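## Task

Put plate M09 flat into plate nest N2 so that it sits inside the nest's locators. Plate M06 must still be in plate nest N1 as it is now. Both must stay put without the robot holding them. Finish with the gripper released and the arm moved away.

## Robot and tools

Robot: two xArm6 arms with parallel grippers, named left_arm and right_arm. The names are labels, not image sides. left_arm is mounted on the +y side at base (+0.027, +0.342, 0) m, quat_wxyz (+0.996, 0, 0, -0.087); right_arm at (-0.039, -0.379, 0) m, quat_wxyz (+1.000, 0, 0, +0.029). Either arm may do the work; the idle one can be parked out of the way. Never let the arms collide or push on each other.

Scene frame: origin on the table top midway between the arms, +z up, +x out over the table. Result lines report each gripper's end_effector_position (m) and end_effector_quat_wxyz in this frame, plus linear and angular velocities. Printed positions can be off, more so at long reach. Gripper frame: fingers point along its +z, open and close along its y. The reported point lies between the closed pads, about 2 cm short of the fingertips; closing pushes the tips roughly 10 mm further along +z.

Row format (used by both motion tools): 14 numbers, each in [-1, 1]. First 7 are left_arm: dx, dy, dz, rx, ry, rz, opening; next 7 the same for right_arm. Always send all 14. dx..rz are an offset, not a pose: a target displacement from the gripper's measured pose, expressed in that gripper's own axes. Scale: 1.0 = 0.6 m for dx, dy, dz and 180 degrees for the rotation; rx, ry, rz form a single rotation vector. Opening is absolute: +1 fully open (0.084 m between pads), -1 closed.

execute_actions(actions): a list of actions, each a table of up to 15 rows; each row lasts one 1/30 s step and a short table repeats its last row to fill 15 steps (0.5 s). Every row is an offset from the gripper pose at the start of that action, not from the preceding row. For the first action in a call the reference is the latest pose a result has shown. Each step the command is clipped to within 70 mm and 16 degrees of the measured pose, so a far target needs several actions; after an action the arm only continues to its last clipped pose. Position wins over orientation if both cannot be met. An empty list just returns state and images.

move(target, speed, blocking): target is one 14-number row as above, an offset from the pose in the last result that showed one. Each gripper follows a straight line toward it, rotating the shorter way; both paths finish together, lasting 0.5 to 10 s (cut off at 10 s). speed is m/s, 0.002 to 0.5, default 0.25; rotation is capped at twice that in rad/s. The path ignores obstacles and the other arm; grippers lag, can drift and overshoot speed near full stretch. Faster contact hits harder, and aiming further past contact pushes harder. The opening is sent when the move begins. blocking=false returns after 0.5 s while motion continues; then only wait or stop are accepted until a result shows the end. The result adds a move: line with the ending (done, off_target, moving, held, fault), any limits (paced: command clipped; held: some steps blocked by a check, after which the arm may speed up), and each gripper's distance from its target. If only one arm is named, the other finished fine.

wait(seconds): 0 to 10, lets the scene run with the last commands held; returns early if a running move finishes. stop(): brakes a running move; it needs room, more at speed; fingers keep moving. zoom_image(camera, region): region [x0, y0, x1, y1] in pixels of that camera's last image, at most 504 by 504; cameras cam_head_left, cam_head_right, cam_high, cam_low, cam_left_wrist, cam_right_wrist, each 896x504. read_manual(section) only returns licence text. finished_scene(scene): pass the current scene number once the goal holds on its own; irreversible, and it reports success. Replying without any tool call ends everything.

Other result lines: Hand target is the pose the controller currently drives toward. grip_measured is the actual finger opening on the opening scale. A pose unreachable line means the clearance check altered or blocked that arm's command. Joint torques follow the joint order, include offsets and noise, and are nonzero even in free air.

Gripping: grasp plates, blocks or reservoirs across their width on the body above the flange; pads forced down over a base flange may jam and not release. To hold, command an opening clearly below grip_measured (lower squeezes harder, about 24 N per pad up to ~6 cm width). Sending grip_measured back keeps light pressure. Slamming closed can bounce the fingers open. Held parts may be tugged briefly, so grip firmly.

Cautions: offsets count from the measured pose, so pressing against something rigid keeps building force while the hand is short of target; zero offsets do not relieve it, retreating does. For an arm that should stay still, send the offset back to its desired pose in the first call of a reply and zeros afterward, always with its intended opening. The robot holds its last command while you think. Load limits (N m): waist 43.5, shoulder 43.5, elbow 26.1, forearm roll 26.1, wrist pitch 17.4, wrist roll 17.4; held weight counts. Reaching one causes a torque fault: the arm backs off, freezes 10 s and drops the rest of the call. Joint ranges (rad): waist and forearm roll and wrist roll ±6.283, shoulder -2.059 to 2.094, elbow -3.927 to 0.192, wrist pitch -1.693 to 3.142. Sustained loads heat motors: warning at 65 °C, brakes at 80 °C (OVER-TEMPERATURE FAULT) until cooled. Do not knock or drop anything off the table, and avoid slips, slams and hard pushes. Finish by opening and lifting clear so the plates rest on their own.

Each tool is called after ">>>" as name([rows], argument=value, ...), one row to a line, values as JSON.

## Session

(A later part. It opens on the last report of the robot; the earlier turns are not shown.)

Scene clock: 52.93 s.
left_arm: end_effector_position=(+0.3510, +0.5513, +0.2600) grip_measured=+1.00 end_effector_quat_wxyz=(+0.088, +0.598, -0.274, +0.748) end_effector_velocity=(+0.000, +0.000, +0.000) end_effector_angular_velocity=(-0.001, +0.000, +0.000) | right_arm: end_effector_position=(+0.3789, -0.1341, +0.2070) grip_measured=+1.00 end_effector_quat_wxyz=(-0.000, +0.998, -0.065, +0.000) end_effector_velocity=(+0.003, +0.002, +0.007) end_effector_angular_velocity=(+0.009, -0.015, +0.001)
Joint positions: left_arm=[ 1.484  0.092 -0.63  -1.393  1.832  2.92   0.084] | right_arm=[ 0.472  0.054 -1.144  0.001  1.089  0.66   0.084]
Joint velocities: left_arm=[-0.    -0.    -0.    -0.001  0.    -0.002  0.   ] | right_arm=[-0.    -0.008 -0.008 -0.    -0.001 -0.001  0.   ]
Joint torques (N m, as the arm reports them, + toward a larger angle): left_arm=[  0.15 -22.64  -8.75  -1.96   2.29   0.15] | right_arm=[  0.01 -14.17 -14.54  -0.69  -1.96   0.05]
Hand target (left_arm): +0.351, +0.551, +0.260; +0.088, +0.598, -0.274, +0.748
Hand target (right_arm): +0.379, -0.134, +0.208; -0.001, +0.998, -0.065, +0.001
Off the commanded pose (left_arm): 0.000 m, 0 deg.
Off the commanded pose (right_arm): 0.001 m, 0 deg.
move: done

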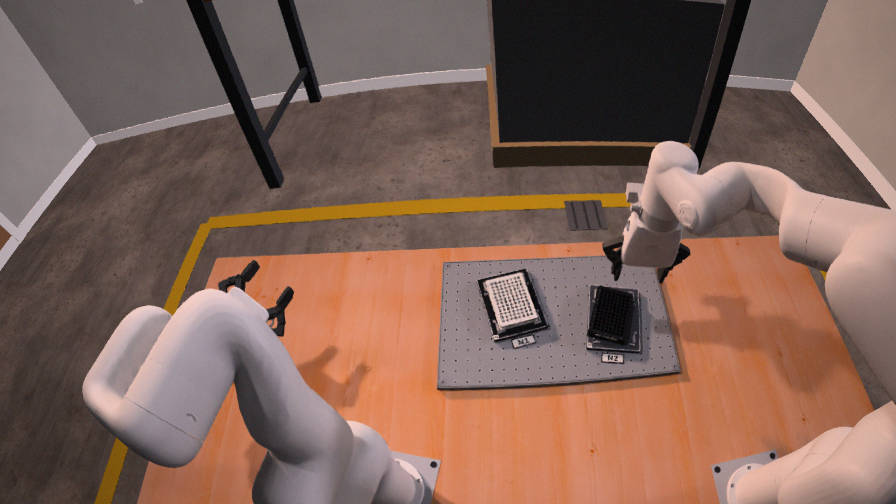

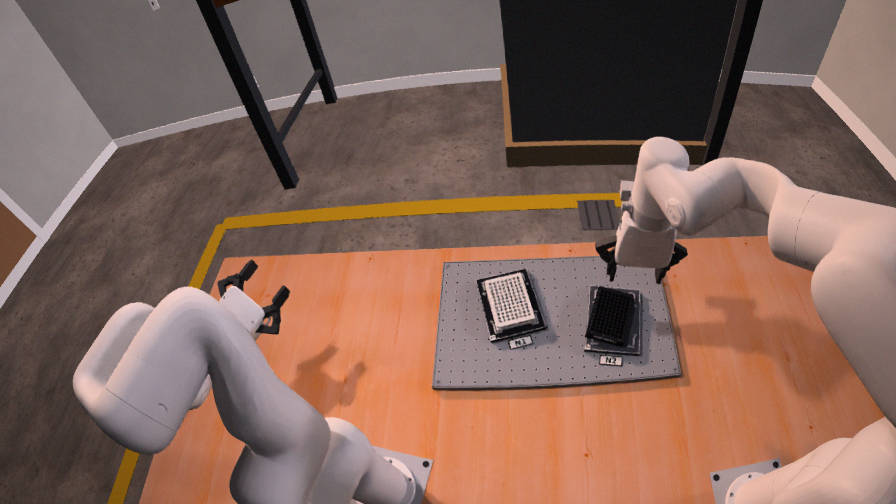

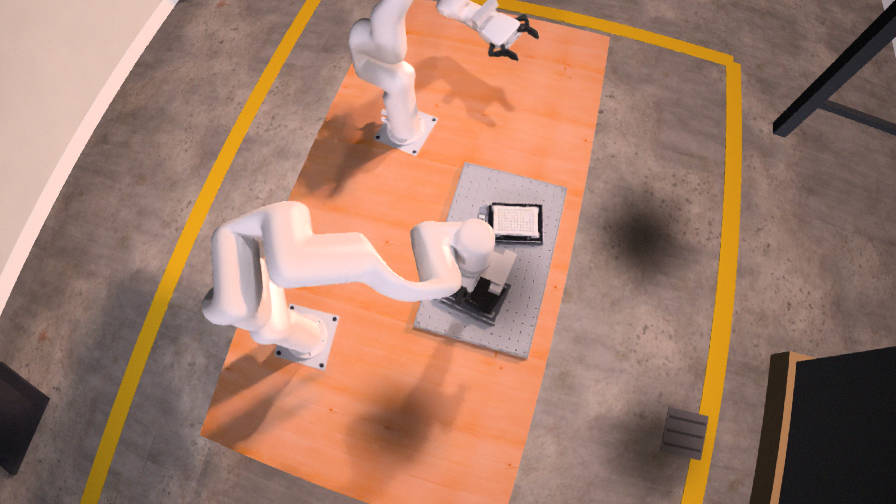

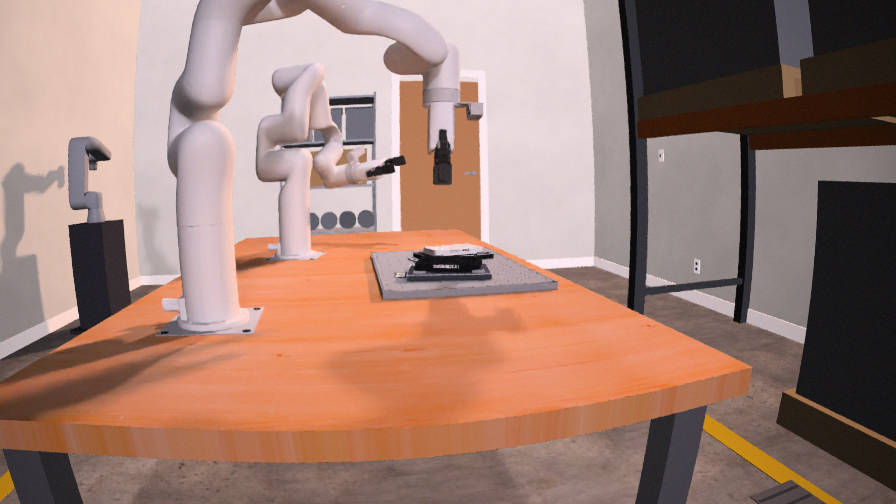

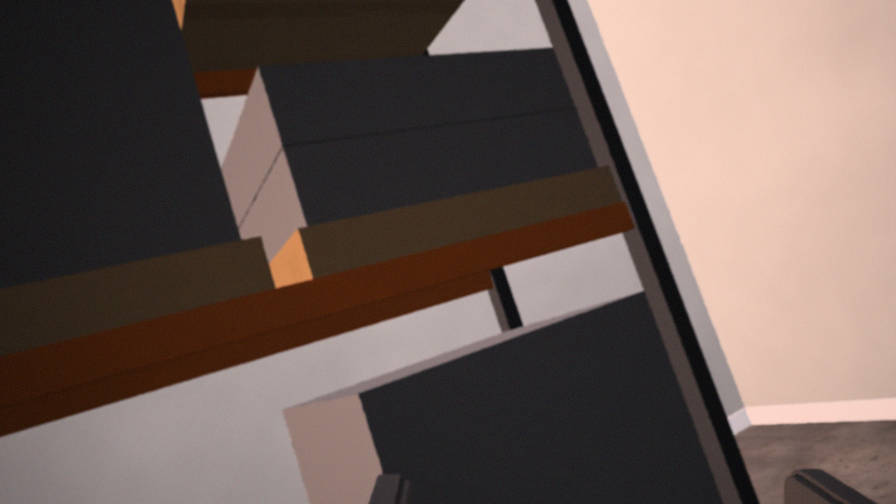

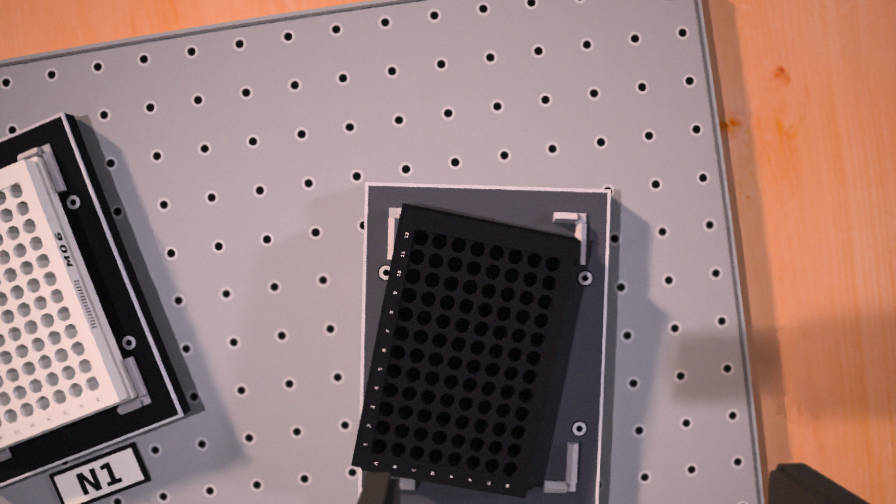

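>>> move(target=[0,0,0,0,0,0,1,-0.022,-0.165,0.15,0,0,0,-1], speed=0.15)

>>> move(target=[0,0,0,0,0,0,1,0,0,0.098,0,0,0,-1], speed=0.04)

>>> move(target=[0,0,0,0,0,0,1,0,0.055,0,0,0,0,-1], speed=0.012)

>>> move(target=[0,0,0,0,0,0,1,0,-0.02,0,0,0,0,-1], speed=0.03)

>>> move(target=[0,0,0,0,0,0,1,0,0,-0.1,0,0,0,-1], speed=0.1)

>>> move(target=[0,0,0,0,0,0,1,0.05,0.2,-0.15,0,0,0,-1], speed=0.2)

Scene clock: 68.80 s.
left_arm: end_effector_position=(+0.3510, +0.5513, +0.2600) grip_measured=+1.00 end_effector_quat_wxyz=(+0.088, +0.598, -0.274, +0.748) end_effector_velocity=(-0.000, +0.000, +0.000) end_effector_angular_velocity=(+0.002, -0.002, -0.000) | right_arm: end_effector_position=(+0.3787, -0.0339, +0.1176) grip_measured=-1.00 end_effector_quat_wxyz=(-0.001, +0.998, -0.065, +0.000) end_effector_velocity=(-0.003, -0.001, -0.004) end_effector_angular_velocity=(-0.006, +0.008, +0.000)
Joint positions: left_arm=[ 1.484  0.092 -0.63  -1.393  1.832  2.92   0.084] | right_arm=[ 0.633  0.346 -1.26   0.002  0.912  0.819  0.   ]
Joint velocities: left_arm=[ 0.     0.    -0.001  0.     0.001  0.002 -0.   ] | right_arm=[0.002 0.006 0.004 0.    0.001 0.002 0.   ]
Joint torques (N m, as the arm reports them, + toward a larger angle): left_arm=[  0.49 -22.63  -8.87  -1.97   2.24   0.22] | right_arm=[ -0.32 -17.06 -14.04  -0.83  -2.14   0.08]
Hand target (left_arm): +0.351, +0.551, +0.260; +0.088, +0.598, -0.274, +0.748
Hand target (right_arm): +0.378, -0.034, +0.117; -0.001, +0.998, -0.065, +0.000
Off the commanded pose (left_arm): 0.000 m, 0 deg.
Off the commanded pose (right_arm): 0.001 m, 0 deg.
move: done

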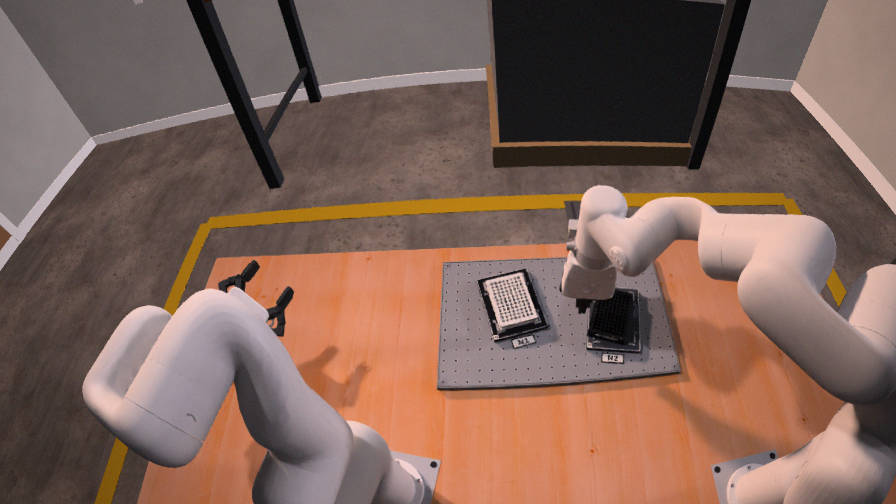

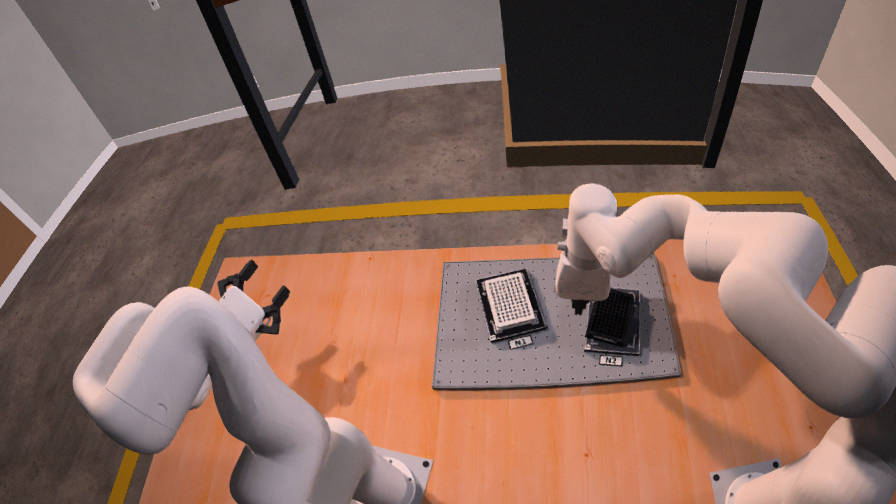

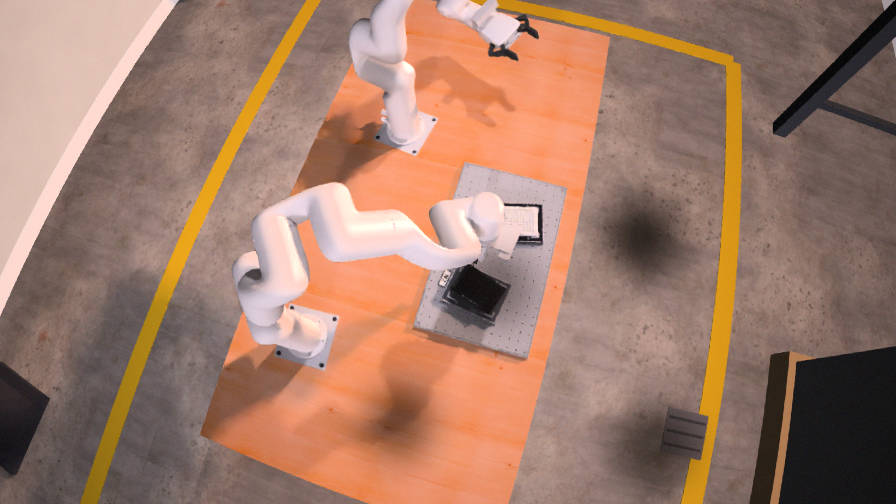

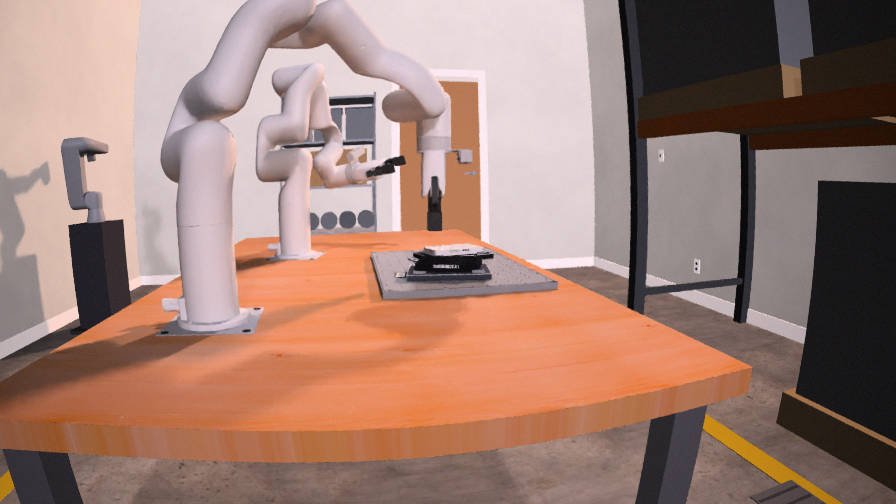

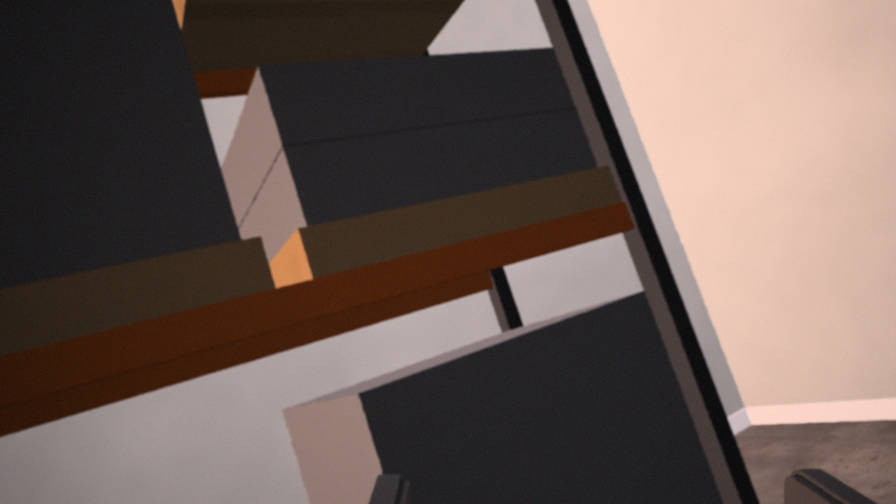

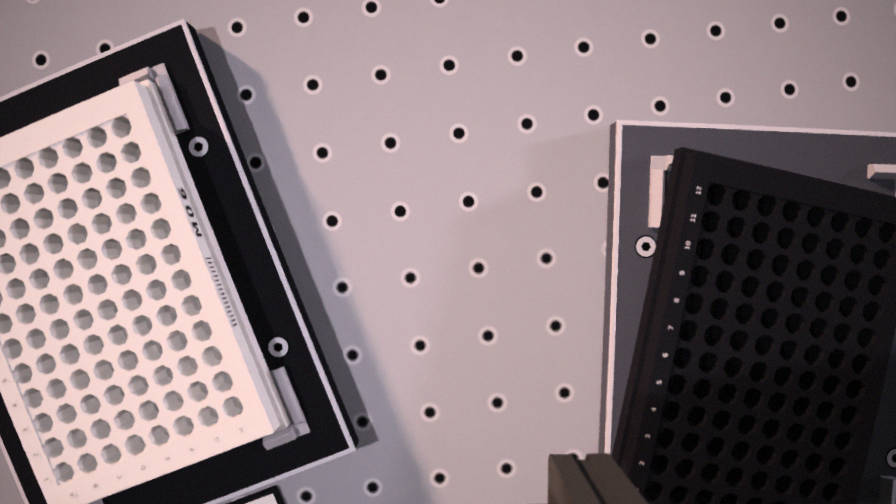

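Scene clock: 70.57 s.
left_arm: end_effector_position=(+0.3510, +0.5513, +0.2600) grip_measured=+1.00 end_effector_quat_wxyz=(+0.088, +0.598, -0.274, +0.748) end_effector_velocity=(+0.000, +0.000, -0.000) end_effector_angular_velocity=(+0.001, -0.000, +0.002) | right_arm: end_effector_position=(+0.3787, -0.0336, +0.0590) grip_measured=-1.00 end_effector_quat_wxyz=(-0.001, +0.998, -0.065, +0.001) end_effector_velocity=(+0.001, +0.002, +0.002) end_effector_angular_velocity=(+0.004, -0.005, -0.001)
Joint positions: left_arm=[ 1.484  0.092 -0.63  -1.393  1.832  2.92   0.084] | right_arm=[ 0.633  0.444 -1.218  0.002  0.772  0.819  0.   ]
Joint velocities: left_arm=[-0.     0.    -0.    -0.002 -0.001  0.    -0.   ] | right_arm=[ 0.001 -0.003 -0.002  0.    -0.002  0.002  0.   ]
Joint torques (N m, as the arm reports them, + toward a larger angle): left_arm=[  1.35 -22.87  -8.98  -1.82   2.13   0.38] | right_arm=[ -0.12 -18.26 -13.01  -0.97  -1.9    0.12]
Hand target (left_arm): +0.351, +0.551, +0.260; +0.088, +0.598, -0.274, +0.748
Hand target (right_arm): +0.379, -0.034, +0.059; -0.001, +0.998, -0.065, +0.000
Off the commanded pose (left_arm): 0.000 m, 0 deg.
Off the commanded pose (right_arm): 0.000 m, 0 deg.
move: done

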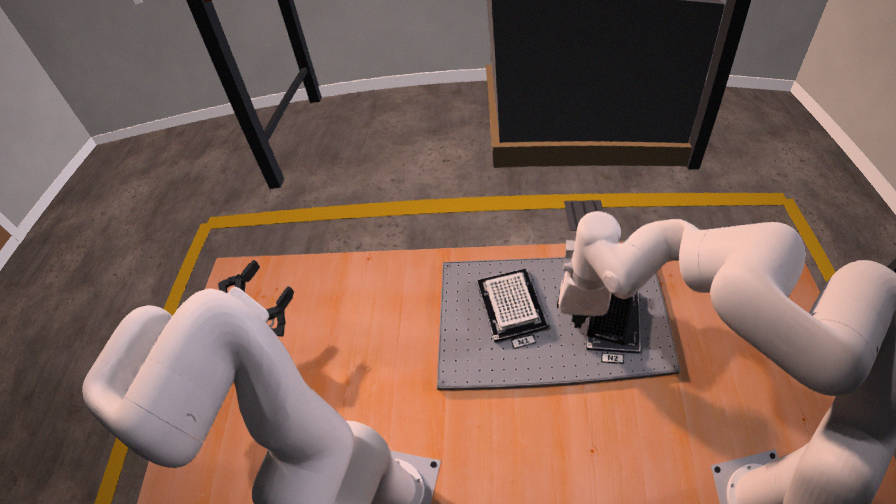

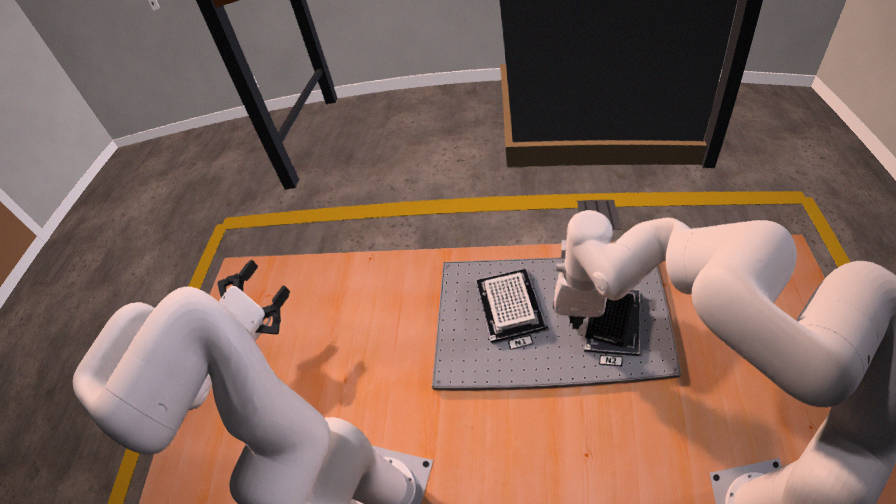

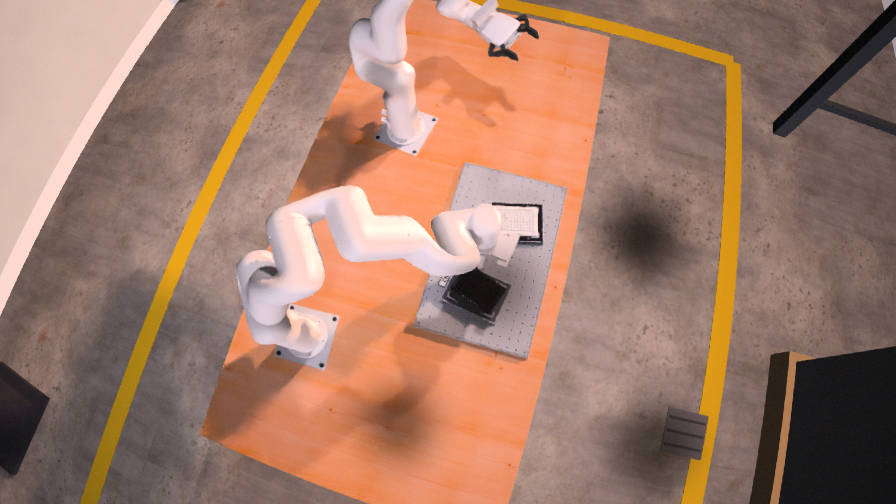

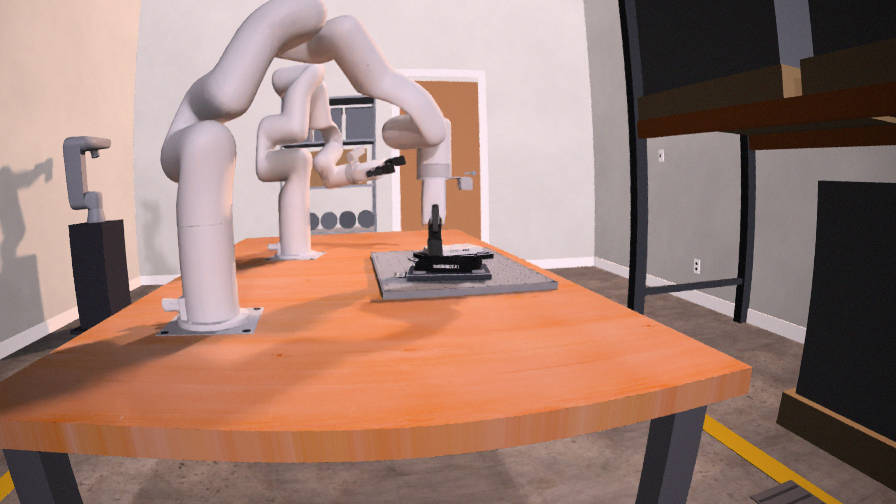

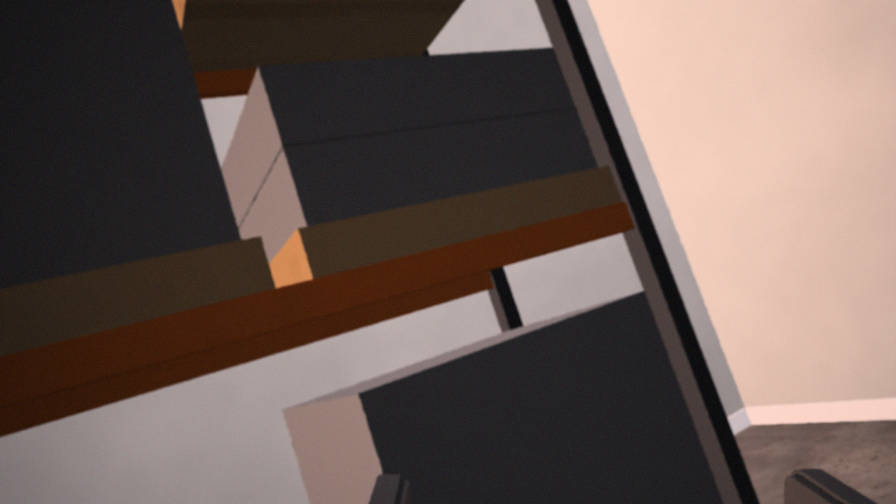

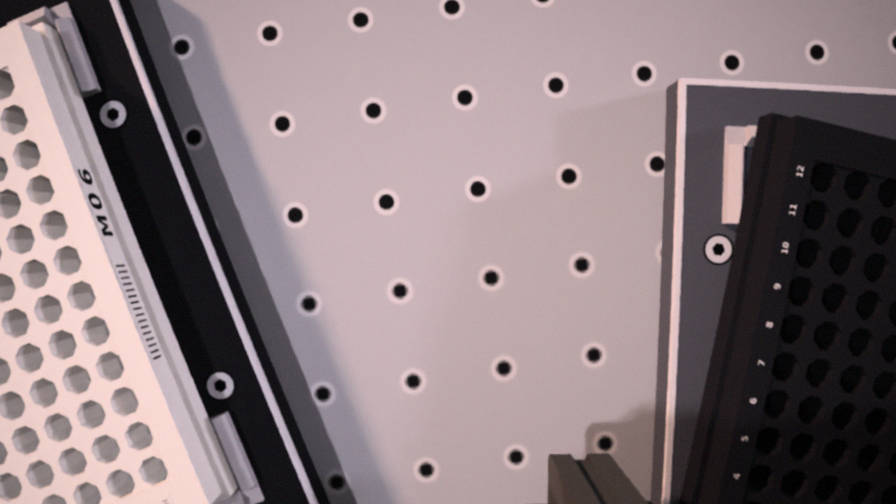

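Scene clock: 73.53 s.
left_arm: end_effector_position=(+0.3510, +0.5513, +0.2600) grip_measured=+1.00 end_effector_quat_wxyz=(+0.088, +0.598, -0.274, +0.748) end_effector_velocity=(-0.000, -0.000, -0.001) end_effector_angular_velocity=(-0.001, +0.002, +0.001) | right_arm: end_effector_position=(+0.3745, -0.0663, +0.0590) grip_measured=-1.00 end_effector_quat_wxyz=(-0.001, +0.998, -0.065, +0.001) end_effector_velocity=(-0.000, +0.000, -0.000) end_effector_angular_velocity=(+0.000, -0.001, +0.001)
Joint positions: left_arm=[ 1.484  0.092 -0.63  -1.393  1.832  2.92   0.084] | right_arm=[ 0.59   0.377 -1.113  0.002  0.734  0.776  0.   ]
Joint velocities: left_arm=[ 0.001 -0.     0.002  0.001 -0.001 -0.     0.   ] | right_arm=[ 0.001 -0.001  0.001  0.    -0.001  0.     0.   ]
Joint torques (N m, as the arm reports them, + toward a larger angle): left_arm=[  0.77 -23.21  -8.96  -1.99   2.03   0.11] | right_arm=[ -0.29 -16.92 -12.77  -0.76  -1.84  -0.05]
Hand target (left_arm): +0.351, +0.551, +0.260; +0.088, +0.598, -0.274, +0.748
Hand target (right_arm): +0.374, -0.066, +0.059; -0.001, +0.998, -0.065, +0.001
Off the commanded pose (left_arm): 0.000 m, 0 deg.
Off the commanded pose (right_arm): 0.000 m, 0 deg.
move: done

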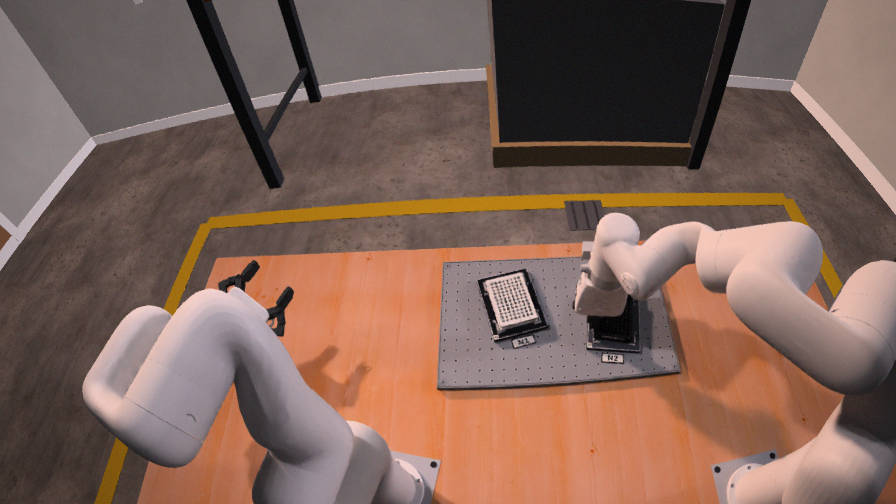

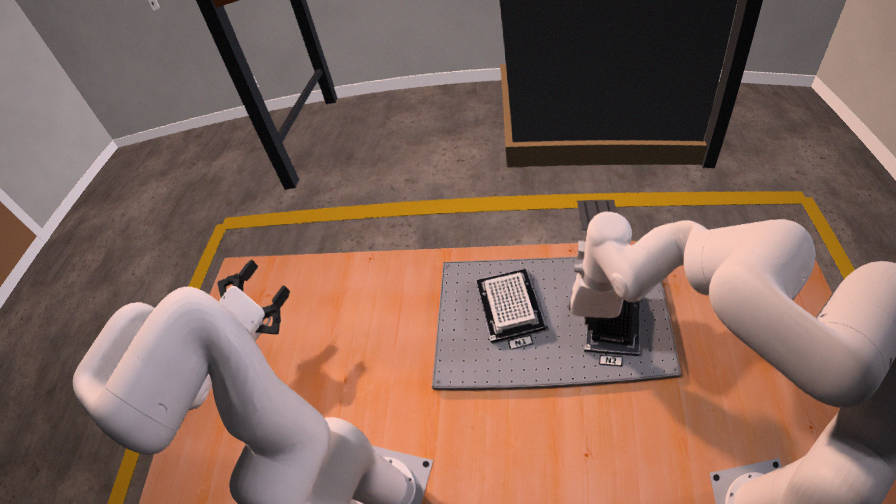

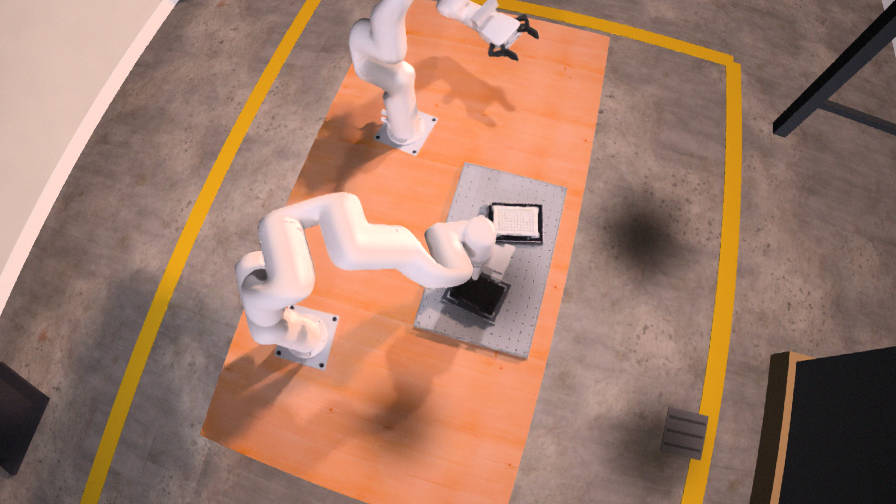

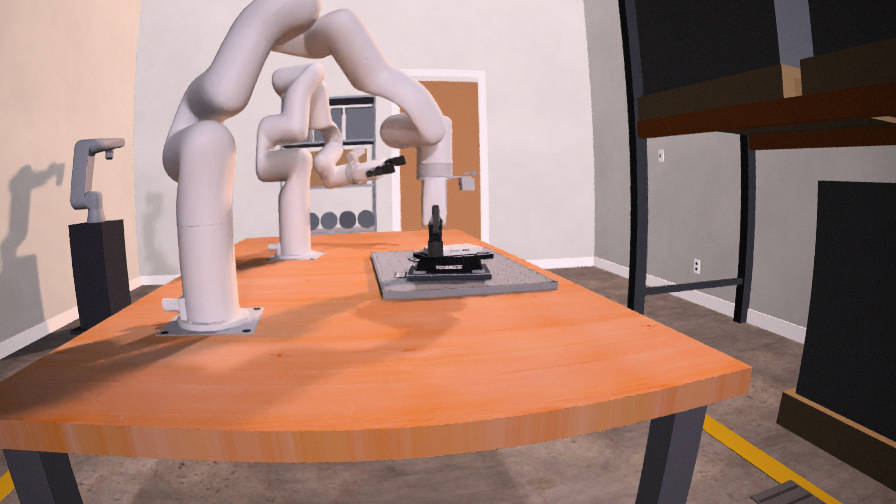

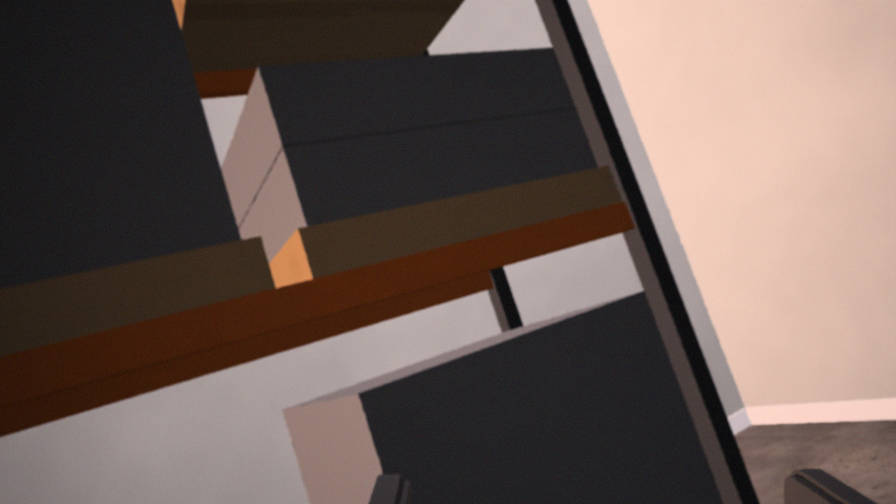

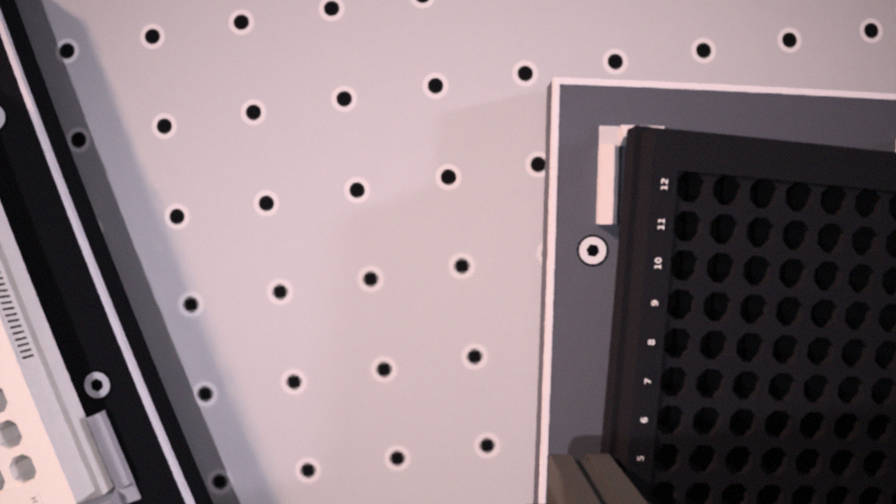

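Scene clock: 74.27 s.
left_arm: end_effector_position=(+0.3510, +0.5513, +0.2600) grip_measured=+1.00 end_effector_quat_wxyz=(+0.088, +0.598, -0.274, +0.748) end_effector_velocity=(-0.000, -0.000, +0.000) end_effector_angular_velocity=(-0.001, -0.000, -0.000) | right_arm: end_effector_position=(+0.3760, -0.0544, +0.0590) grip_measured=-1.00 end_effector_quat_wxyz=(-0.001, +0.998, -0.065, +0.001) end_effector_velocity=(+0.001, +0.000, +0.000) end_effector_angular_velocity=(+0.000, -0.000, -0.001)
Joint positions: left_arm=[ 1.484  0.092 -0.63  -1.393  1.832  2.92   0.084] | right_arm=[ 0.606  0.4   -1.15   0.002  0.747  0.792  0.   ]
Joint velocities: left_arm=[ 0.    -0.001  0.001 -0.     0.    -0.001 -0.   ] | right_arm=[-0.     0.    -0.002  0.     0.001  0.001  0.   ]
Joint torques (N m, as the arm reports them, + toward a larger angle): left_arm=[  0.07 -22.92  -8.75  -1.86   2.09   0.18] | right_arm=[ -0.49 -17.61 -12.92  -0.87  -1.7    0.18]
Hand target (left_arm): +0.351, +0.551, +0.260; +0.088, +0.598, -0.274, +0.748
Hand target (right_arm): +0.376, -0.054, +0.059; -0.001, +0.998, -0.065, +0.001
Off the commanded pose (left_arm): 0.000 m, 0 deg.
Off the commanded pose (right_arm): 0.000 m, 0 deg.
move: done

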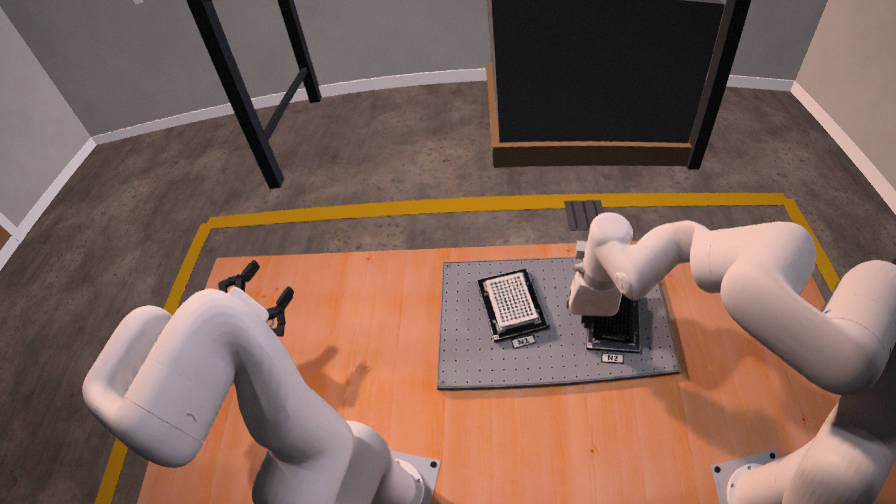

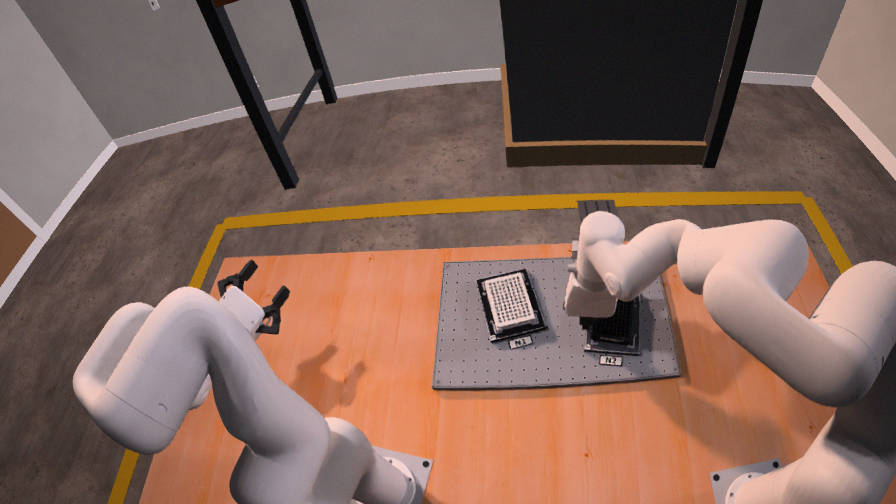

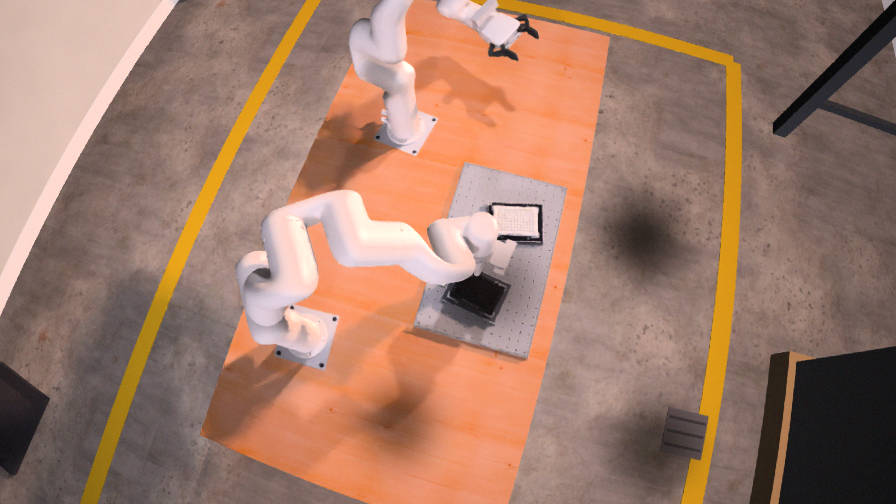

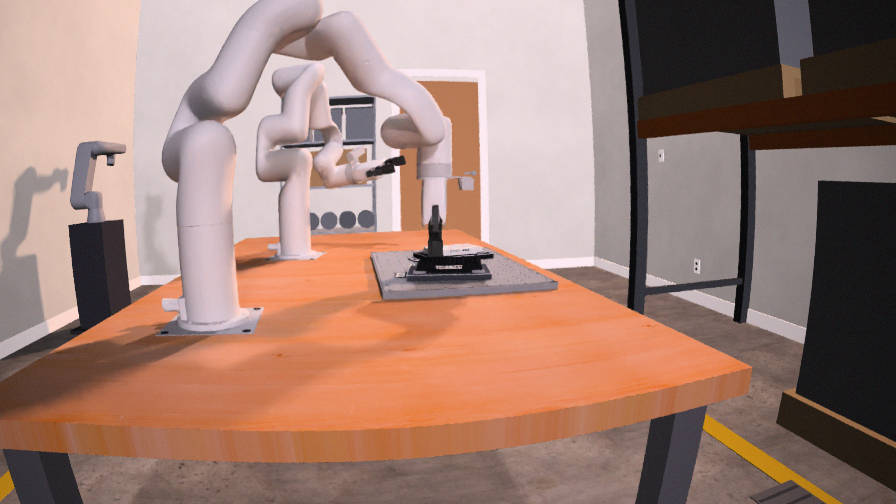

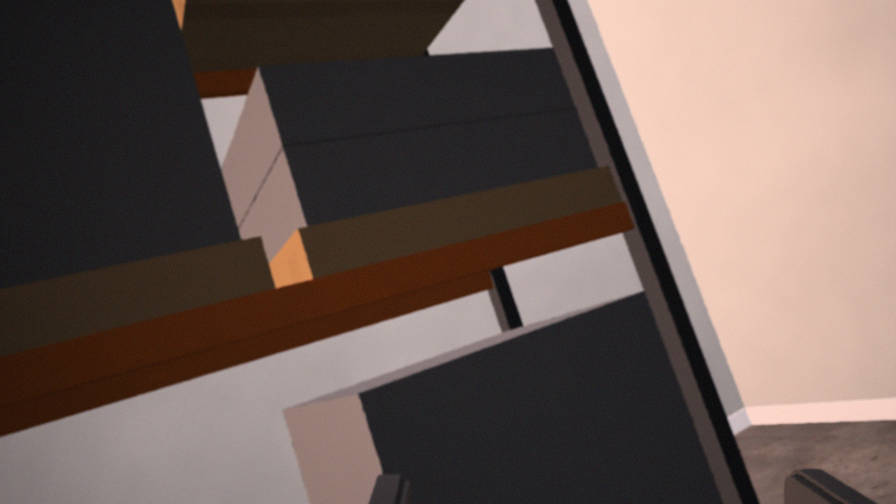

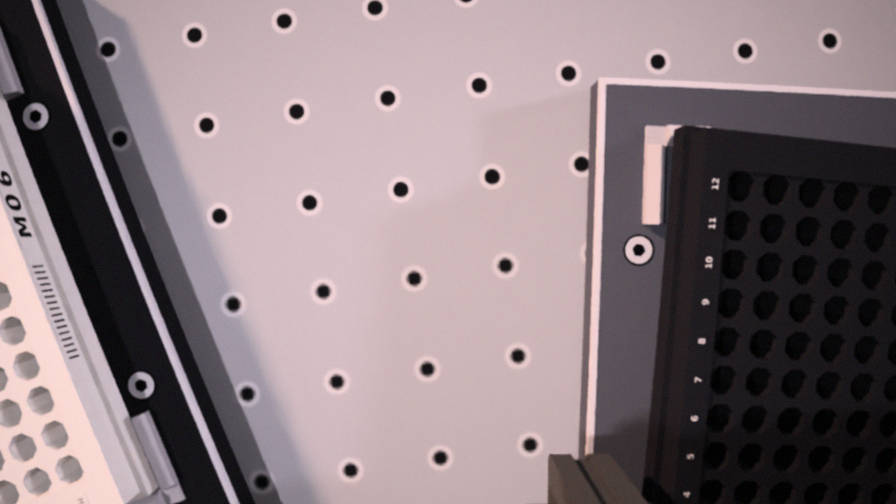

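Scene clock: 75.30 s.
left_arm: end_effector_position=(+0.3510, +0.5513, +0.2600) grip_measured=+1.00 end_effector_quat_wxyz=(+0.088, +0.598, -0.274, +0.748) end_effector_velocity=(+0.000, +0.000, -0.000) end_effector_angular_velocity=(+0.002, +0.001, -0.000) | right_arm: end_effector_position=(+0.3758, -0.0549, +0.1185) grip_measured=-1.00 end_effector_quat_wxyz=(-0.001, +0.998, -0.065, +0.000) end_effector_velocity=(+0.002, +0.002, +0.004) end_effector_angular_velocity=(+0.006, -0.008, +0.000)
Joint positions: left_arm=[ 1.484  0.092 -0.63  -1.393  1.832  2.92   0.084] | right_arm=[ 0.605  0.297 -1.193  0.002  0.894  0.792  0.   ]
Joint velocities: left_arm=[-0.     0.001 -0.001  0.001 -0.001  0.001  0.   ] | right_arm=[ 0.    -0.004 -0.005  0.    -0.001 -0.     0.   ]
Joint torques (N m, as the arm reports them, + toward a larger angle): left_arm=[  0.42 -22.44  -9.23  -1.84   2.14   0.13] | right_arm=[ -0.41 -16.81 -13.8   -1.01  -1.74  -0.07]
Hand target (left_arm): +0.351, +0.551, +0.260; +0.088, +0.598, -0.274, +0.748
Hand target (right_arm): +0.376, -0.055, +0.119; -0.001, +0.998, -0.065, +0.001
Off the commanded pose (left_arm): 0.000 m, 0 deg.
Off the commanded pose (right_arm): 0.001 m, 0 deg.
move: done

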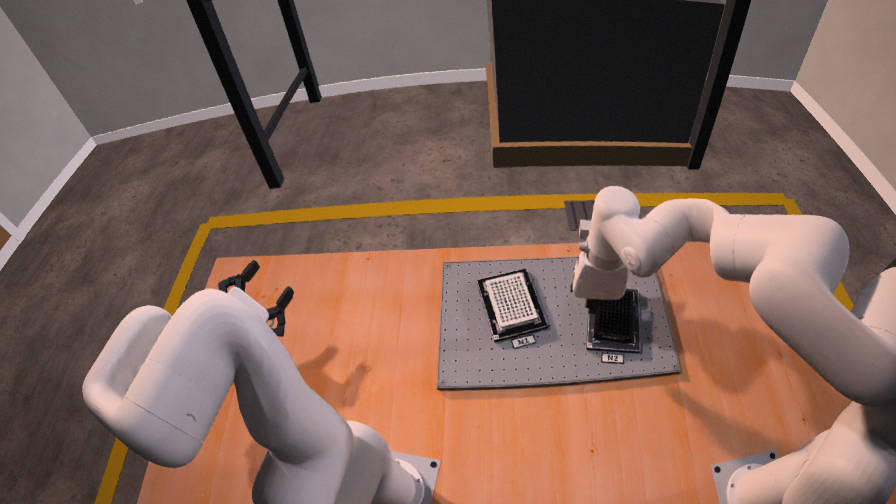

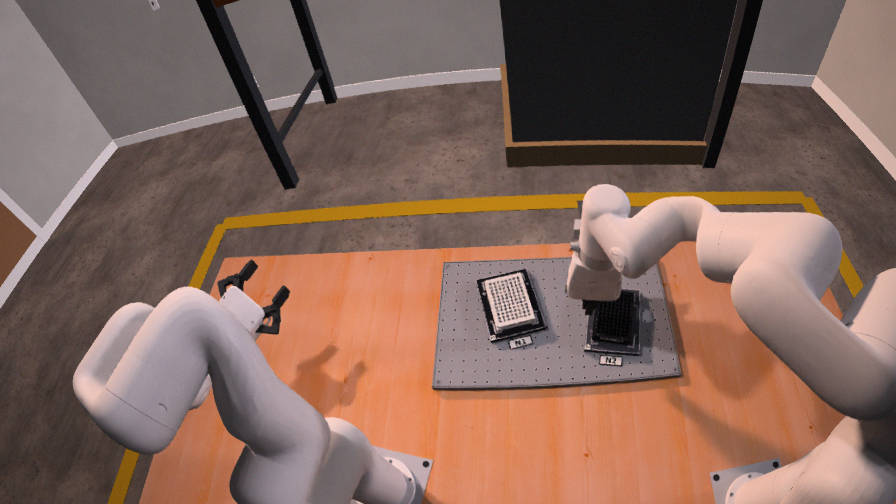

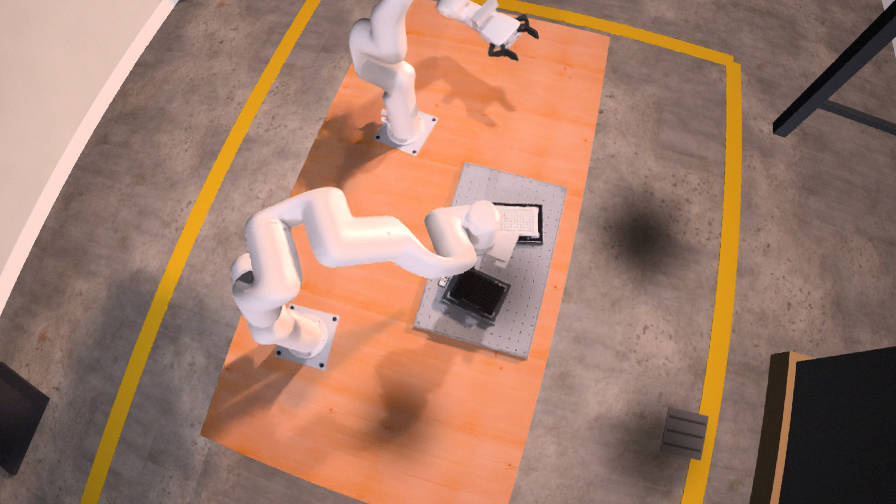

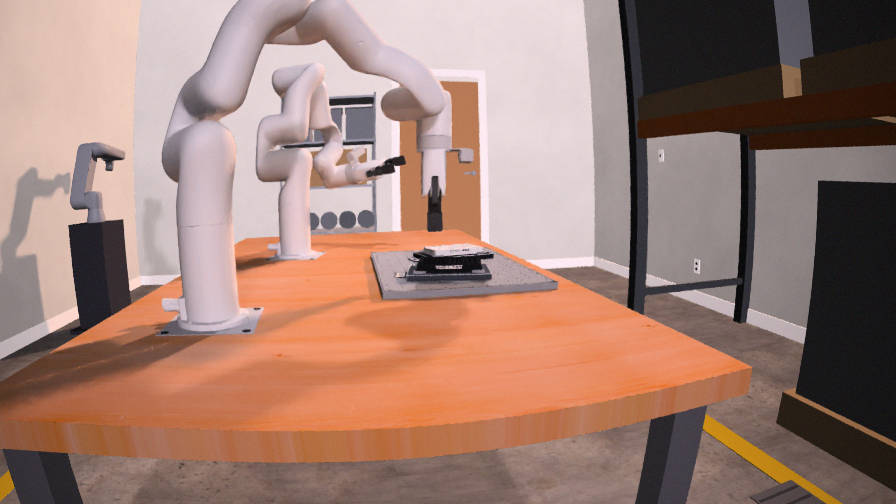

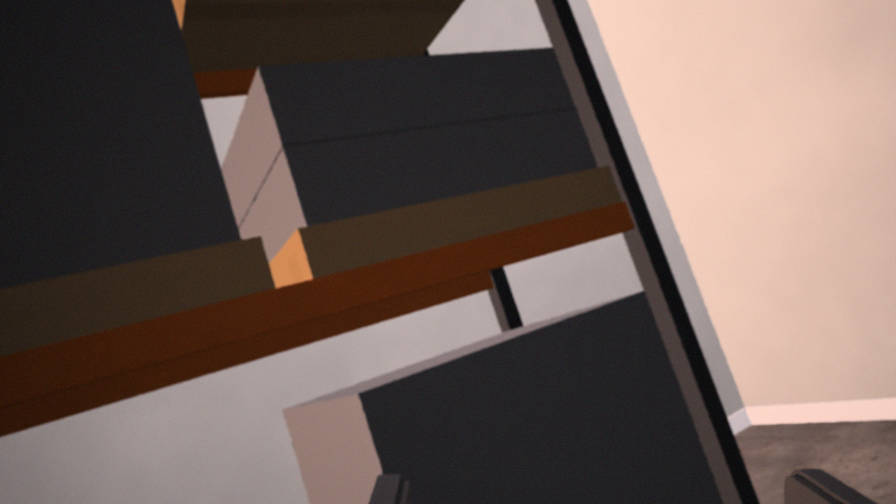

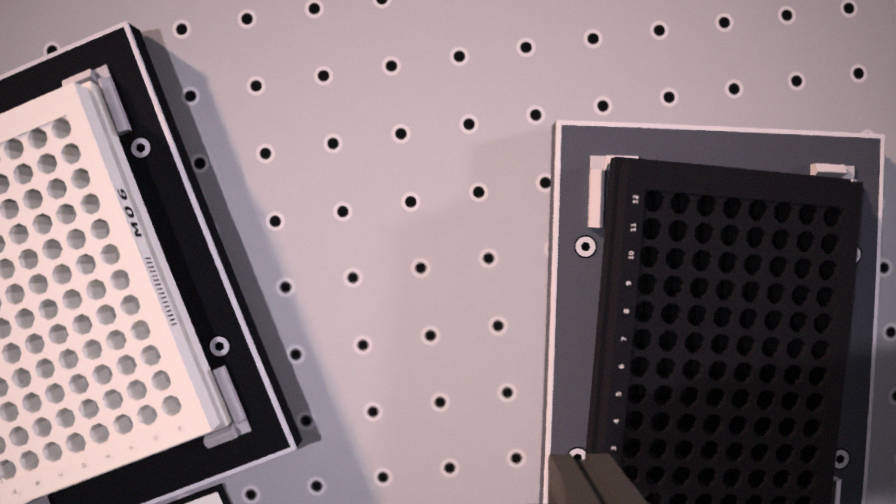

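Scene clock: 76.50 s.
left_arm: end_effector_position=(+0.3510, +0.5513, +0.2600) grip_measured=+1.00 end_effector_quat_wxyz=(+0.088, +0.598, -0.274, +0.748) end_effector_velocity=(-0.000, -0.000, -0.001) end_effector_angular_velocity=(-0.001, +0.001, -0.000) | right_arm: end_effector_position=(+0.3899, -0.1780, +0.2076) grip_measured=-1.00 end_effector_quat_wxyz=(-0.000, +0.998, -0.065, -0.000) end_effector_velocity=(+0.002, -0.000, +0.004) end_effector_angular_velocity=(+0.003, -0.008, -0.003)
Joint positions: left_arm=[ 1.484  0.092 -0.63  -1.393  1.832  2.92   0.084] | right_arm=[ 0.381  0.019 -1.104  0.     1.086  0.568  0.   ]
Joint velocities: left_arm=[ 0.     0.001  0.001  0.001 -0.001  0.     0.   ] | right_arm=[-0.003 -0.004 -0.004 -0.    -0.     0.     0.   ]
Joint torques (N m, as the arm reports them, + toward a larger angle): left_arm=[  0.17 -23.1   -8.99  -1.78   2.24   0.17] | right_arm=[ -0.55 -13.55 -14.86  -0.86  -2.17   0.19]
Hand target (left_arm): +0.351, +0.551, +0.260; +0.088, +0.598, -0.274, +0.748
Hand target (right_arm): +0.390, -0.178, +0.208; -0.000, +0.998, -0.065, +0.000
Off the commanded pose (left_arm): 0.000 m, 0 deg.
Off the commanded pose (right_arm): 0.001 m, 0 deg.
move: done

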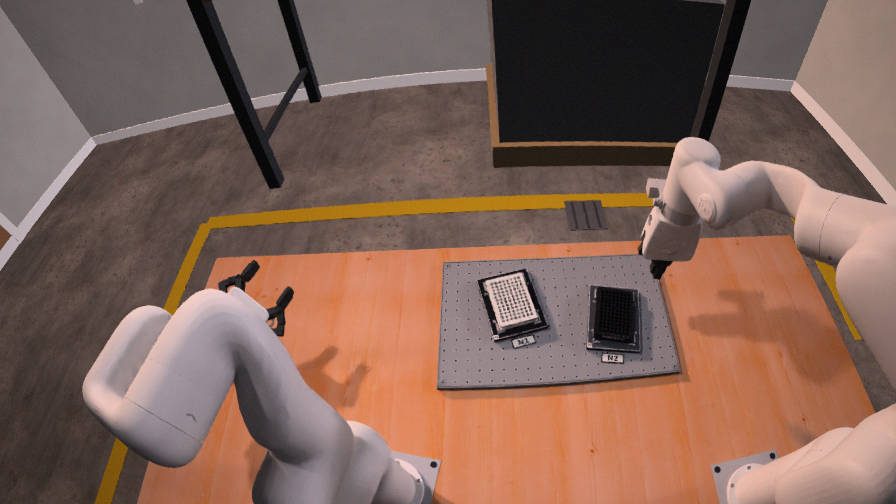

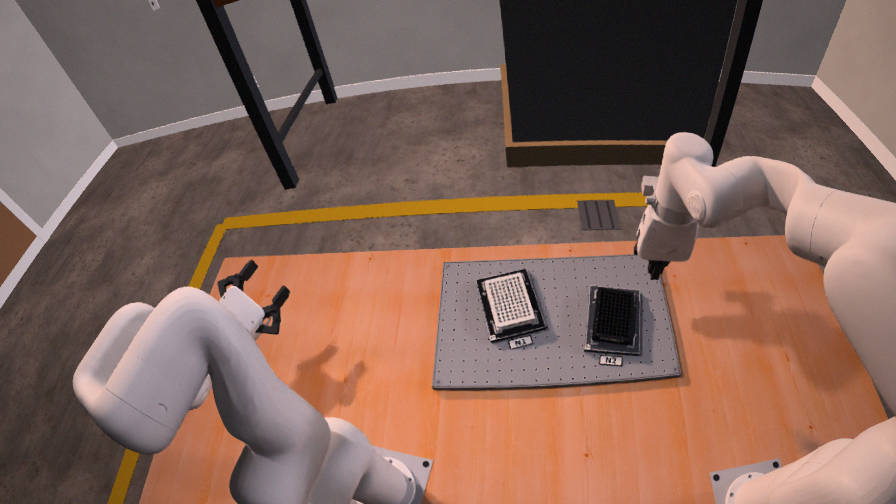

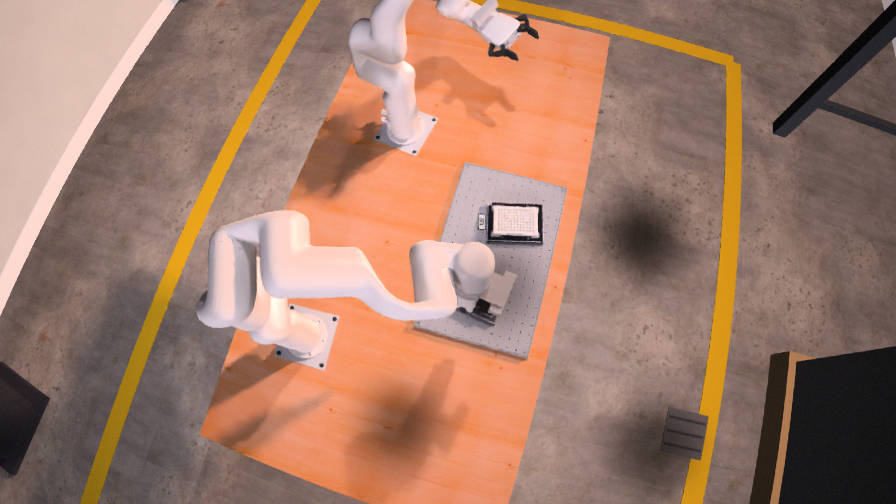

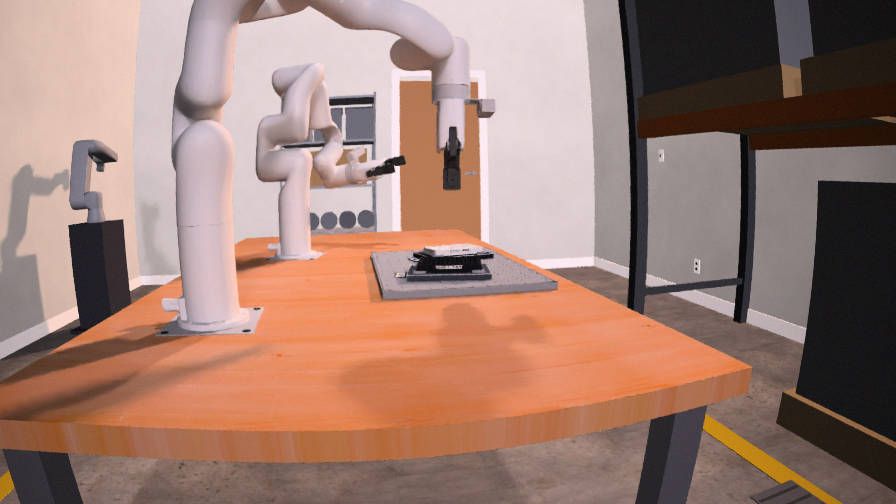

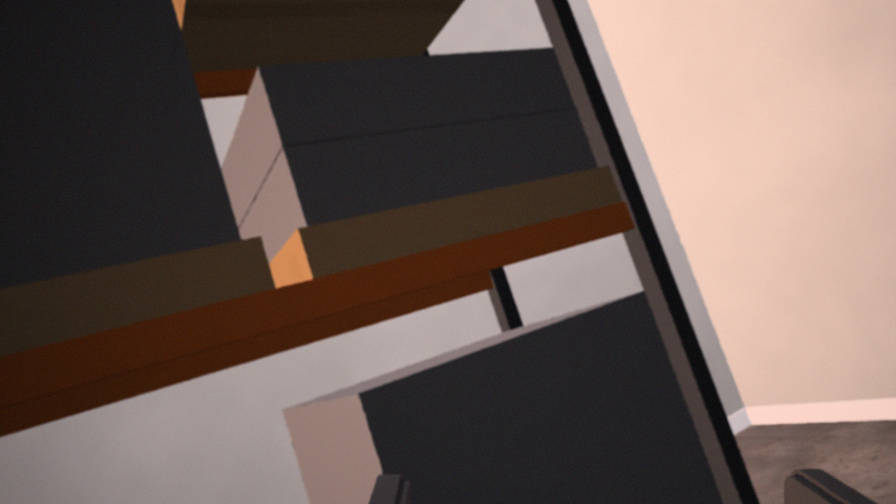

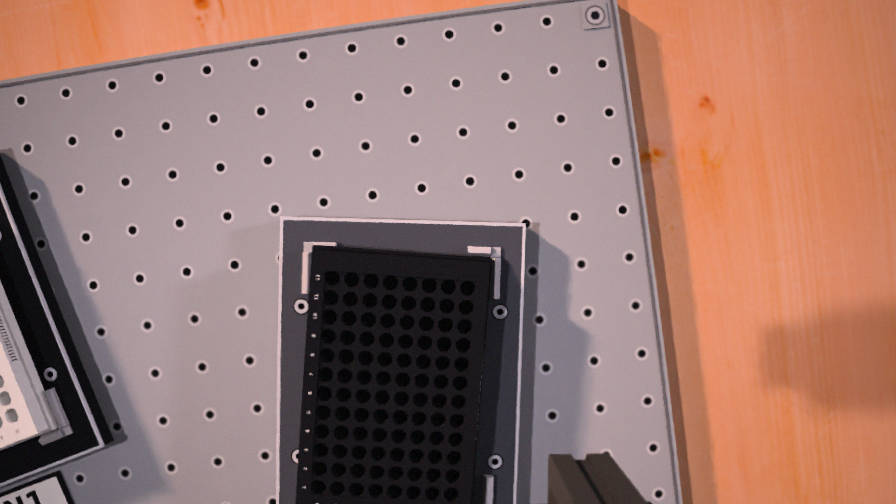

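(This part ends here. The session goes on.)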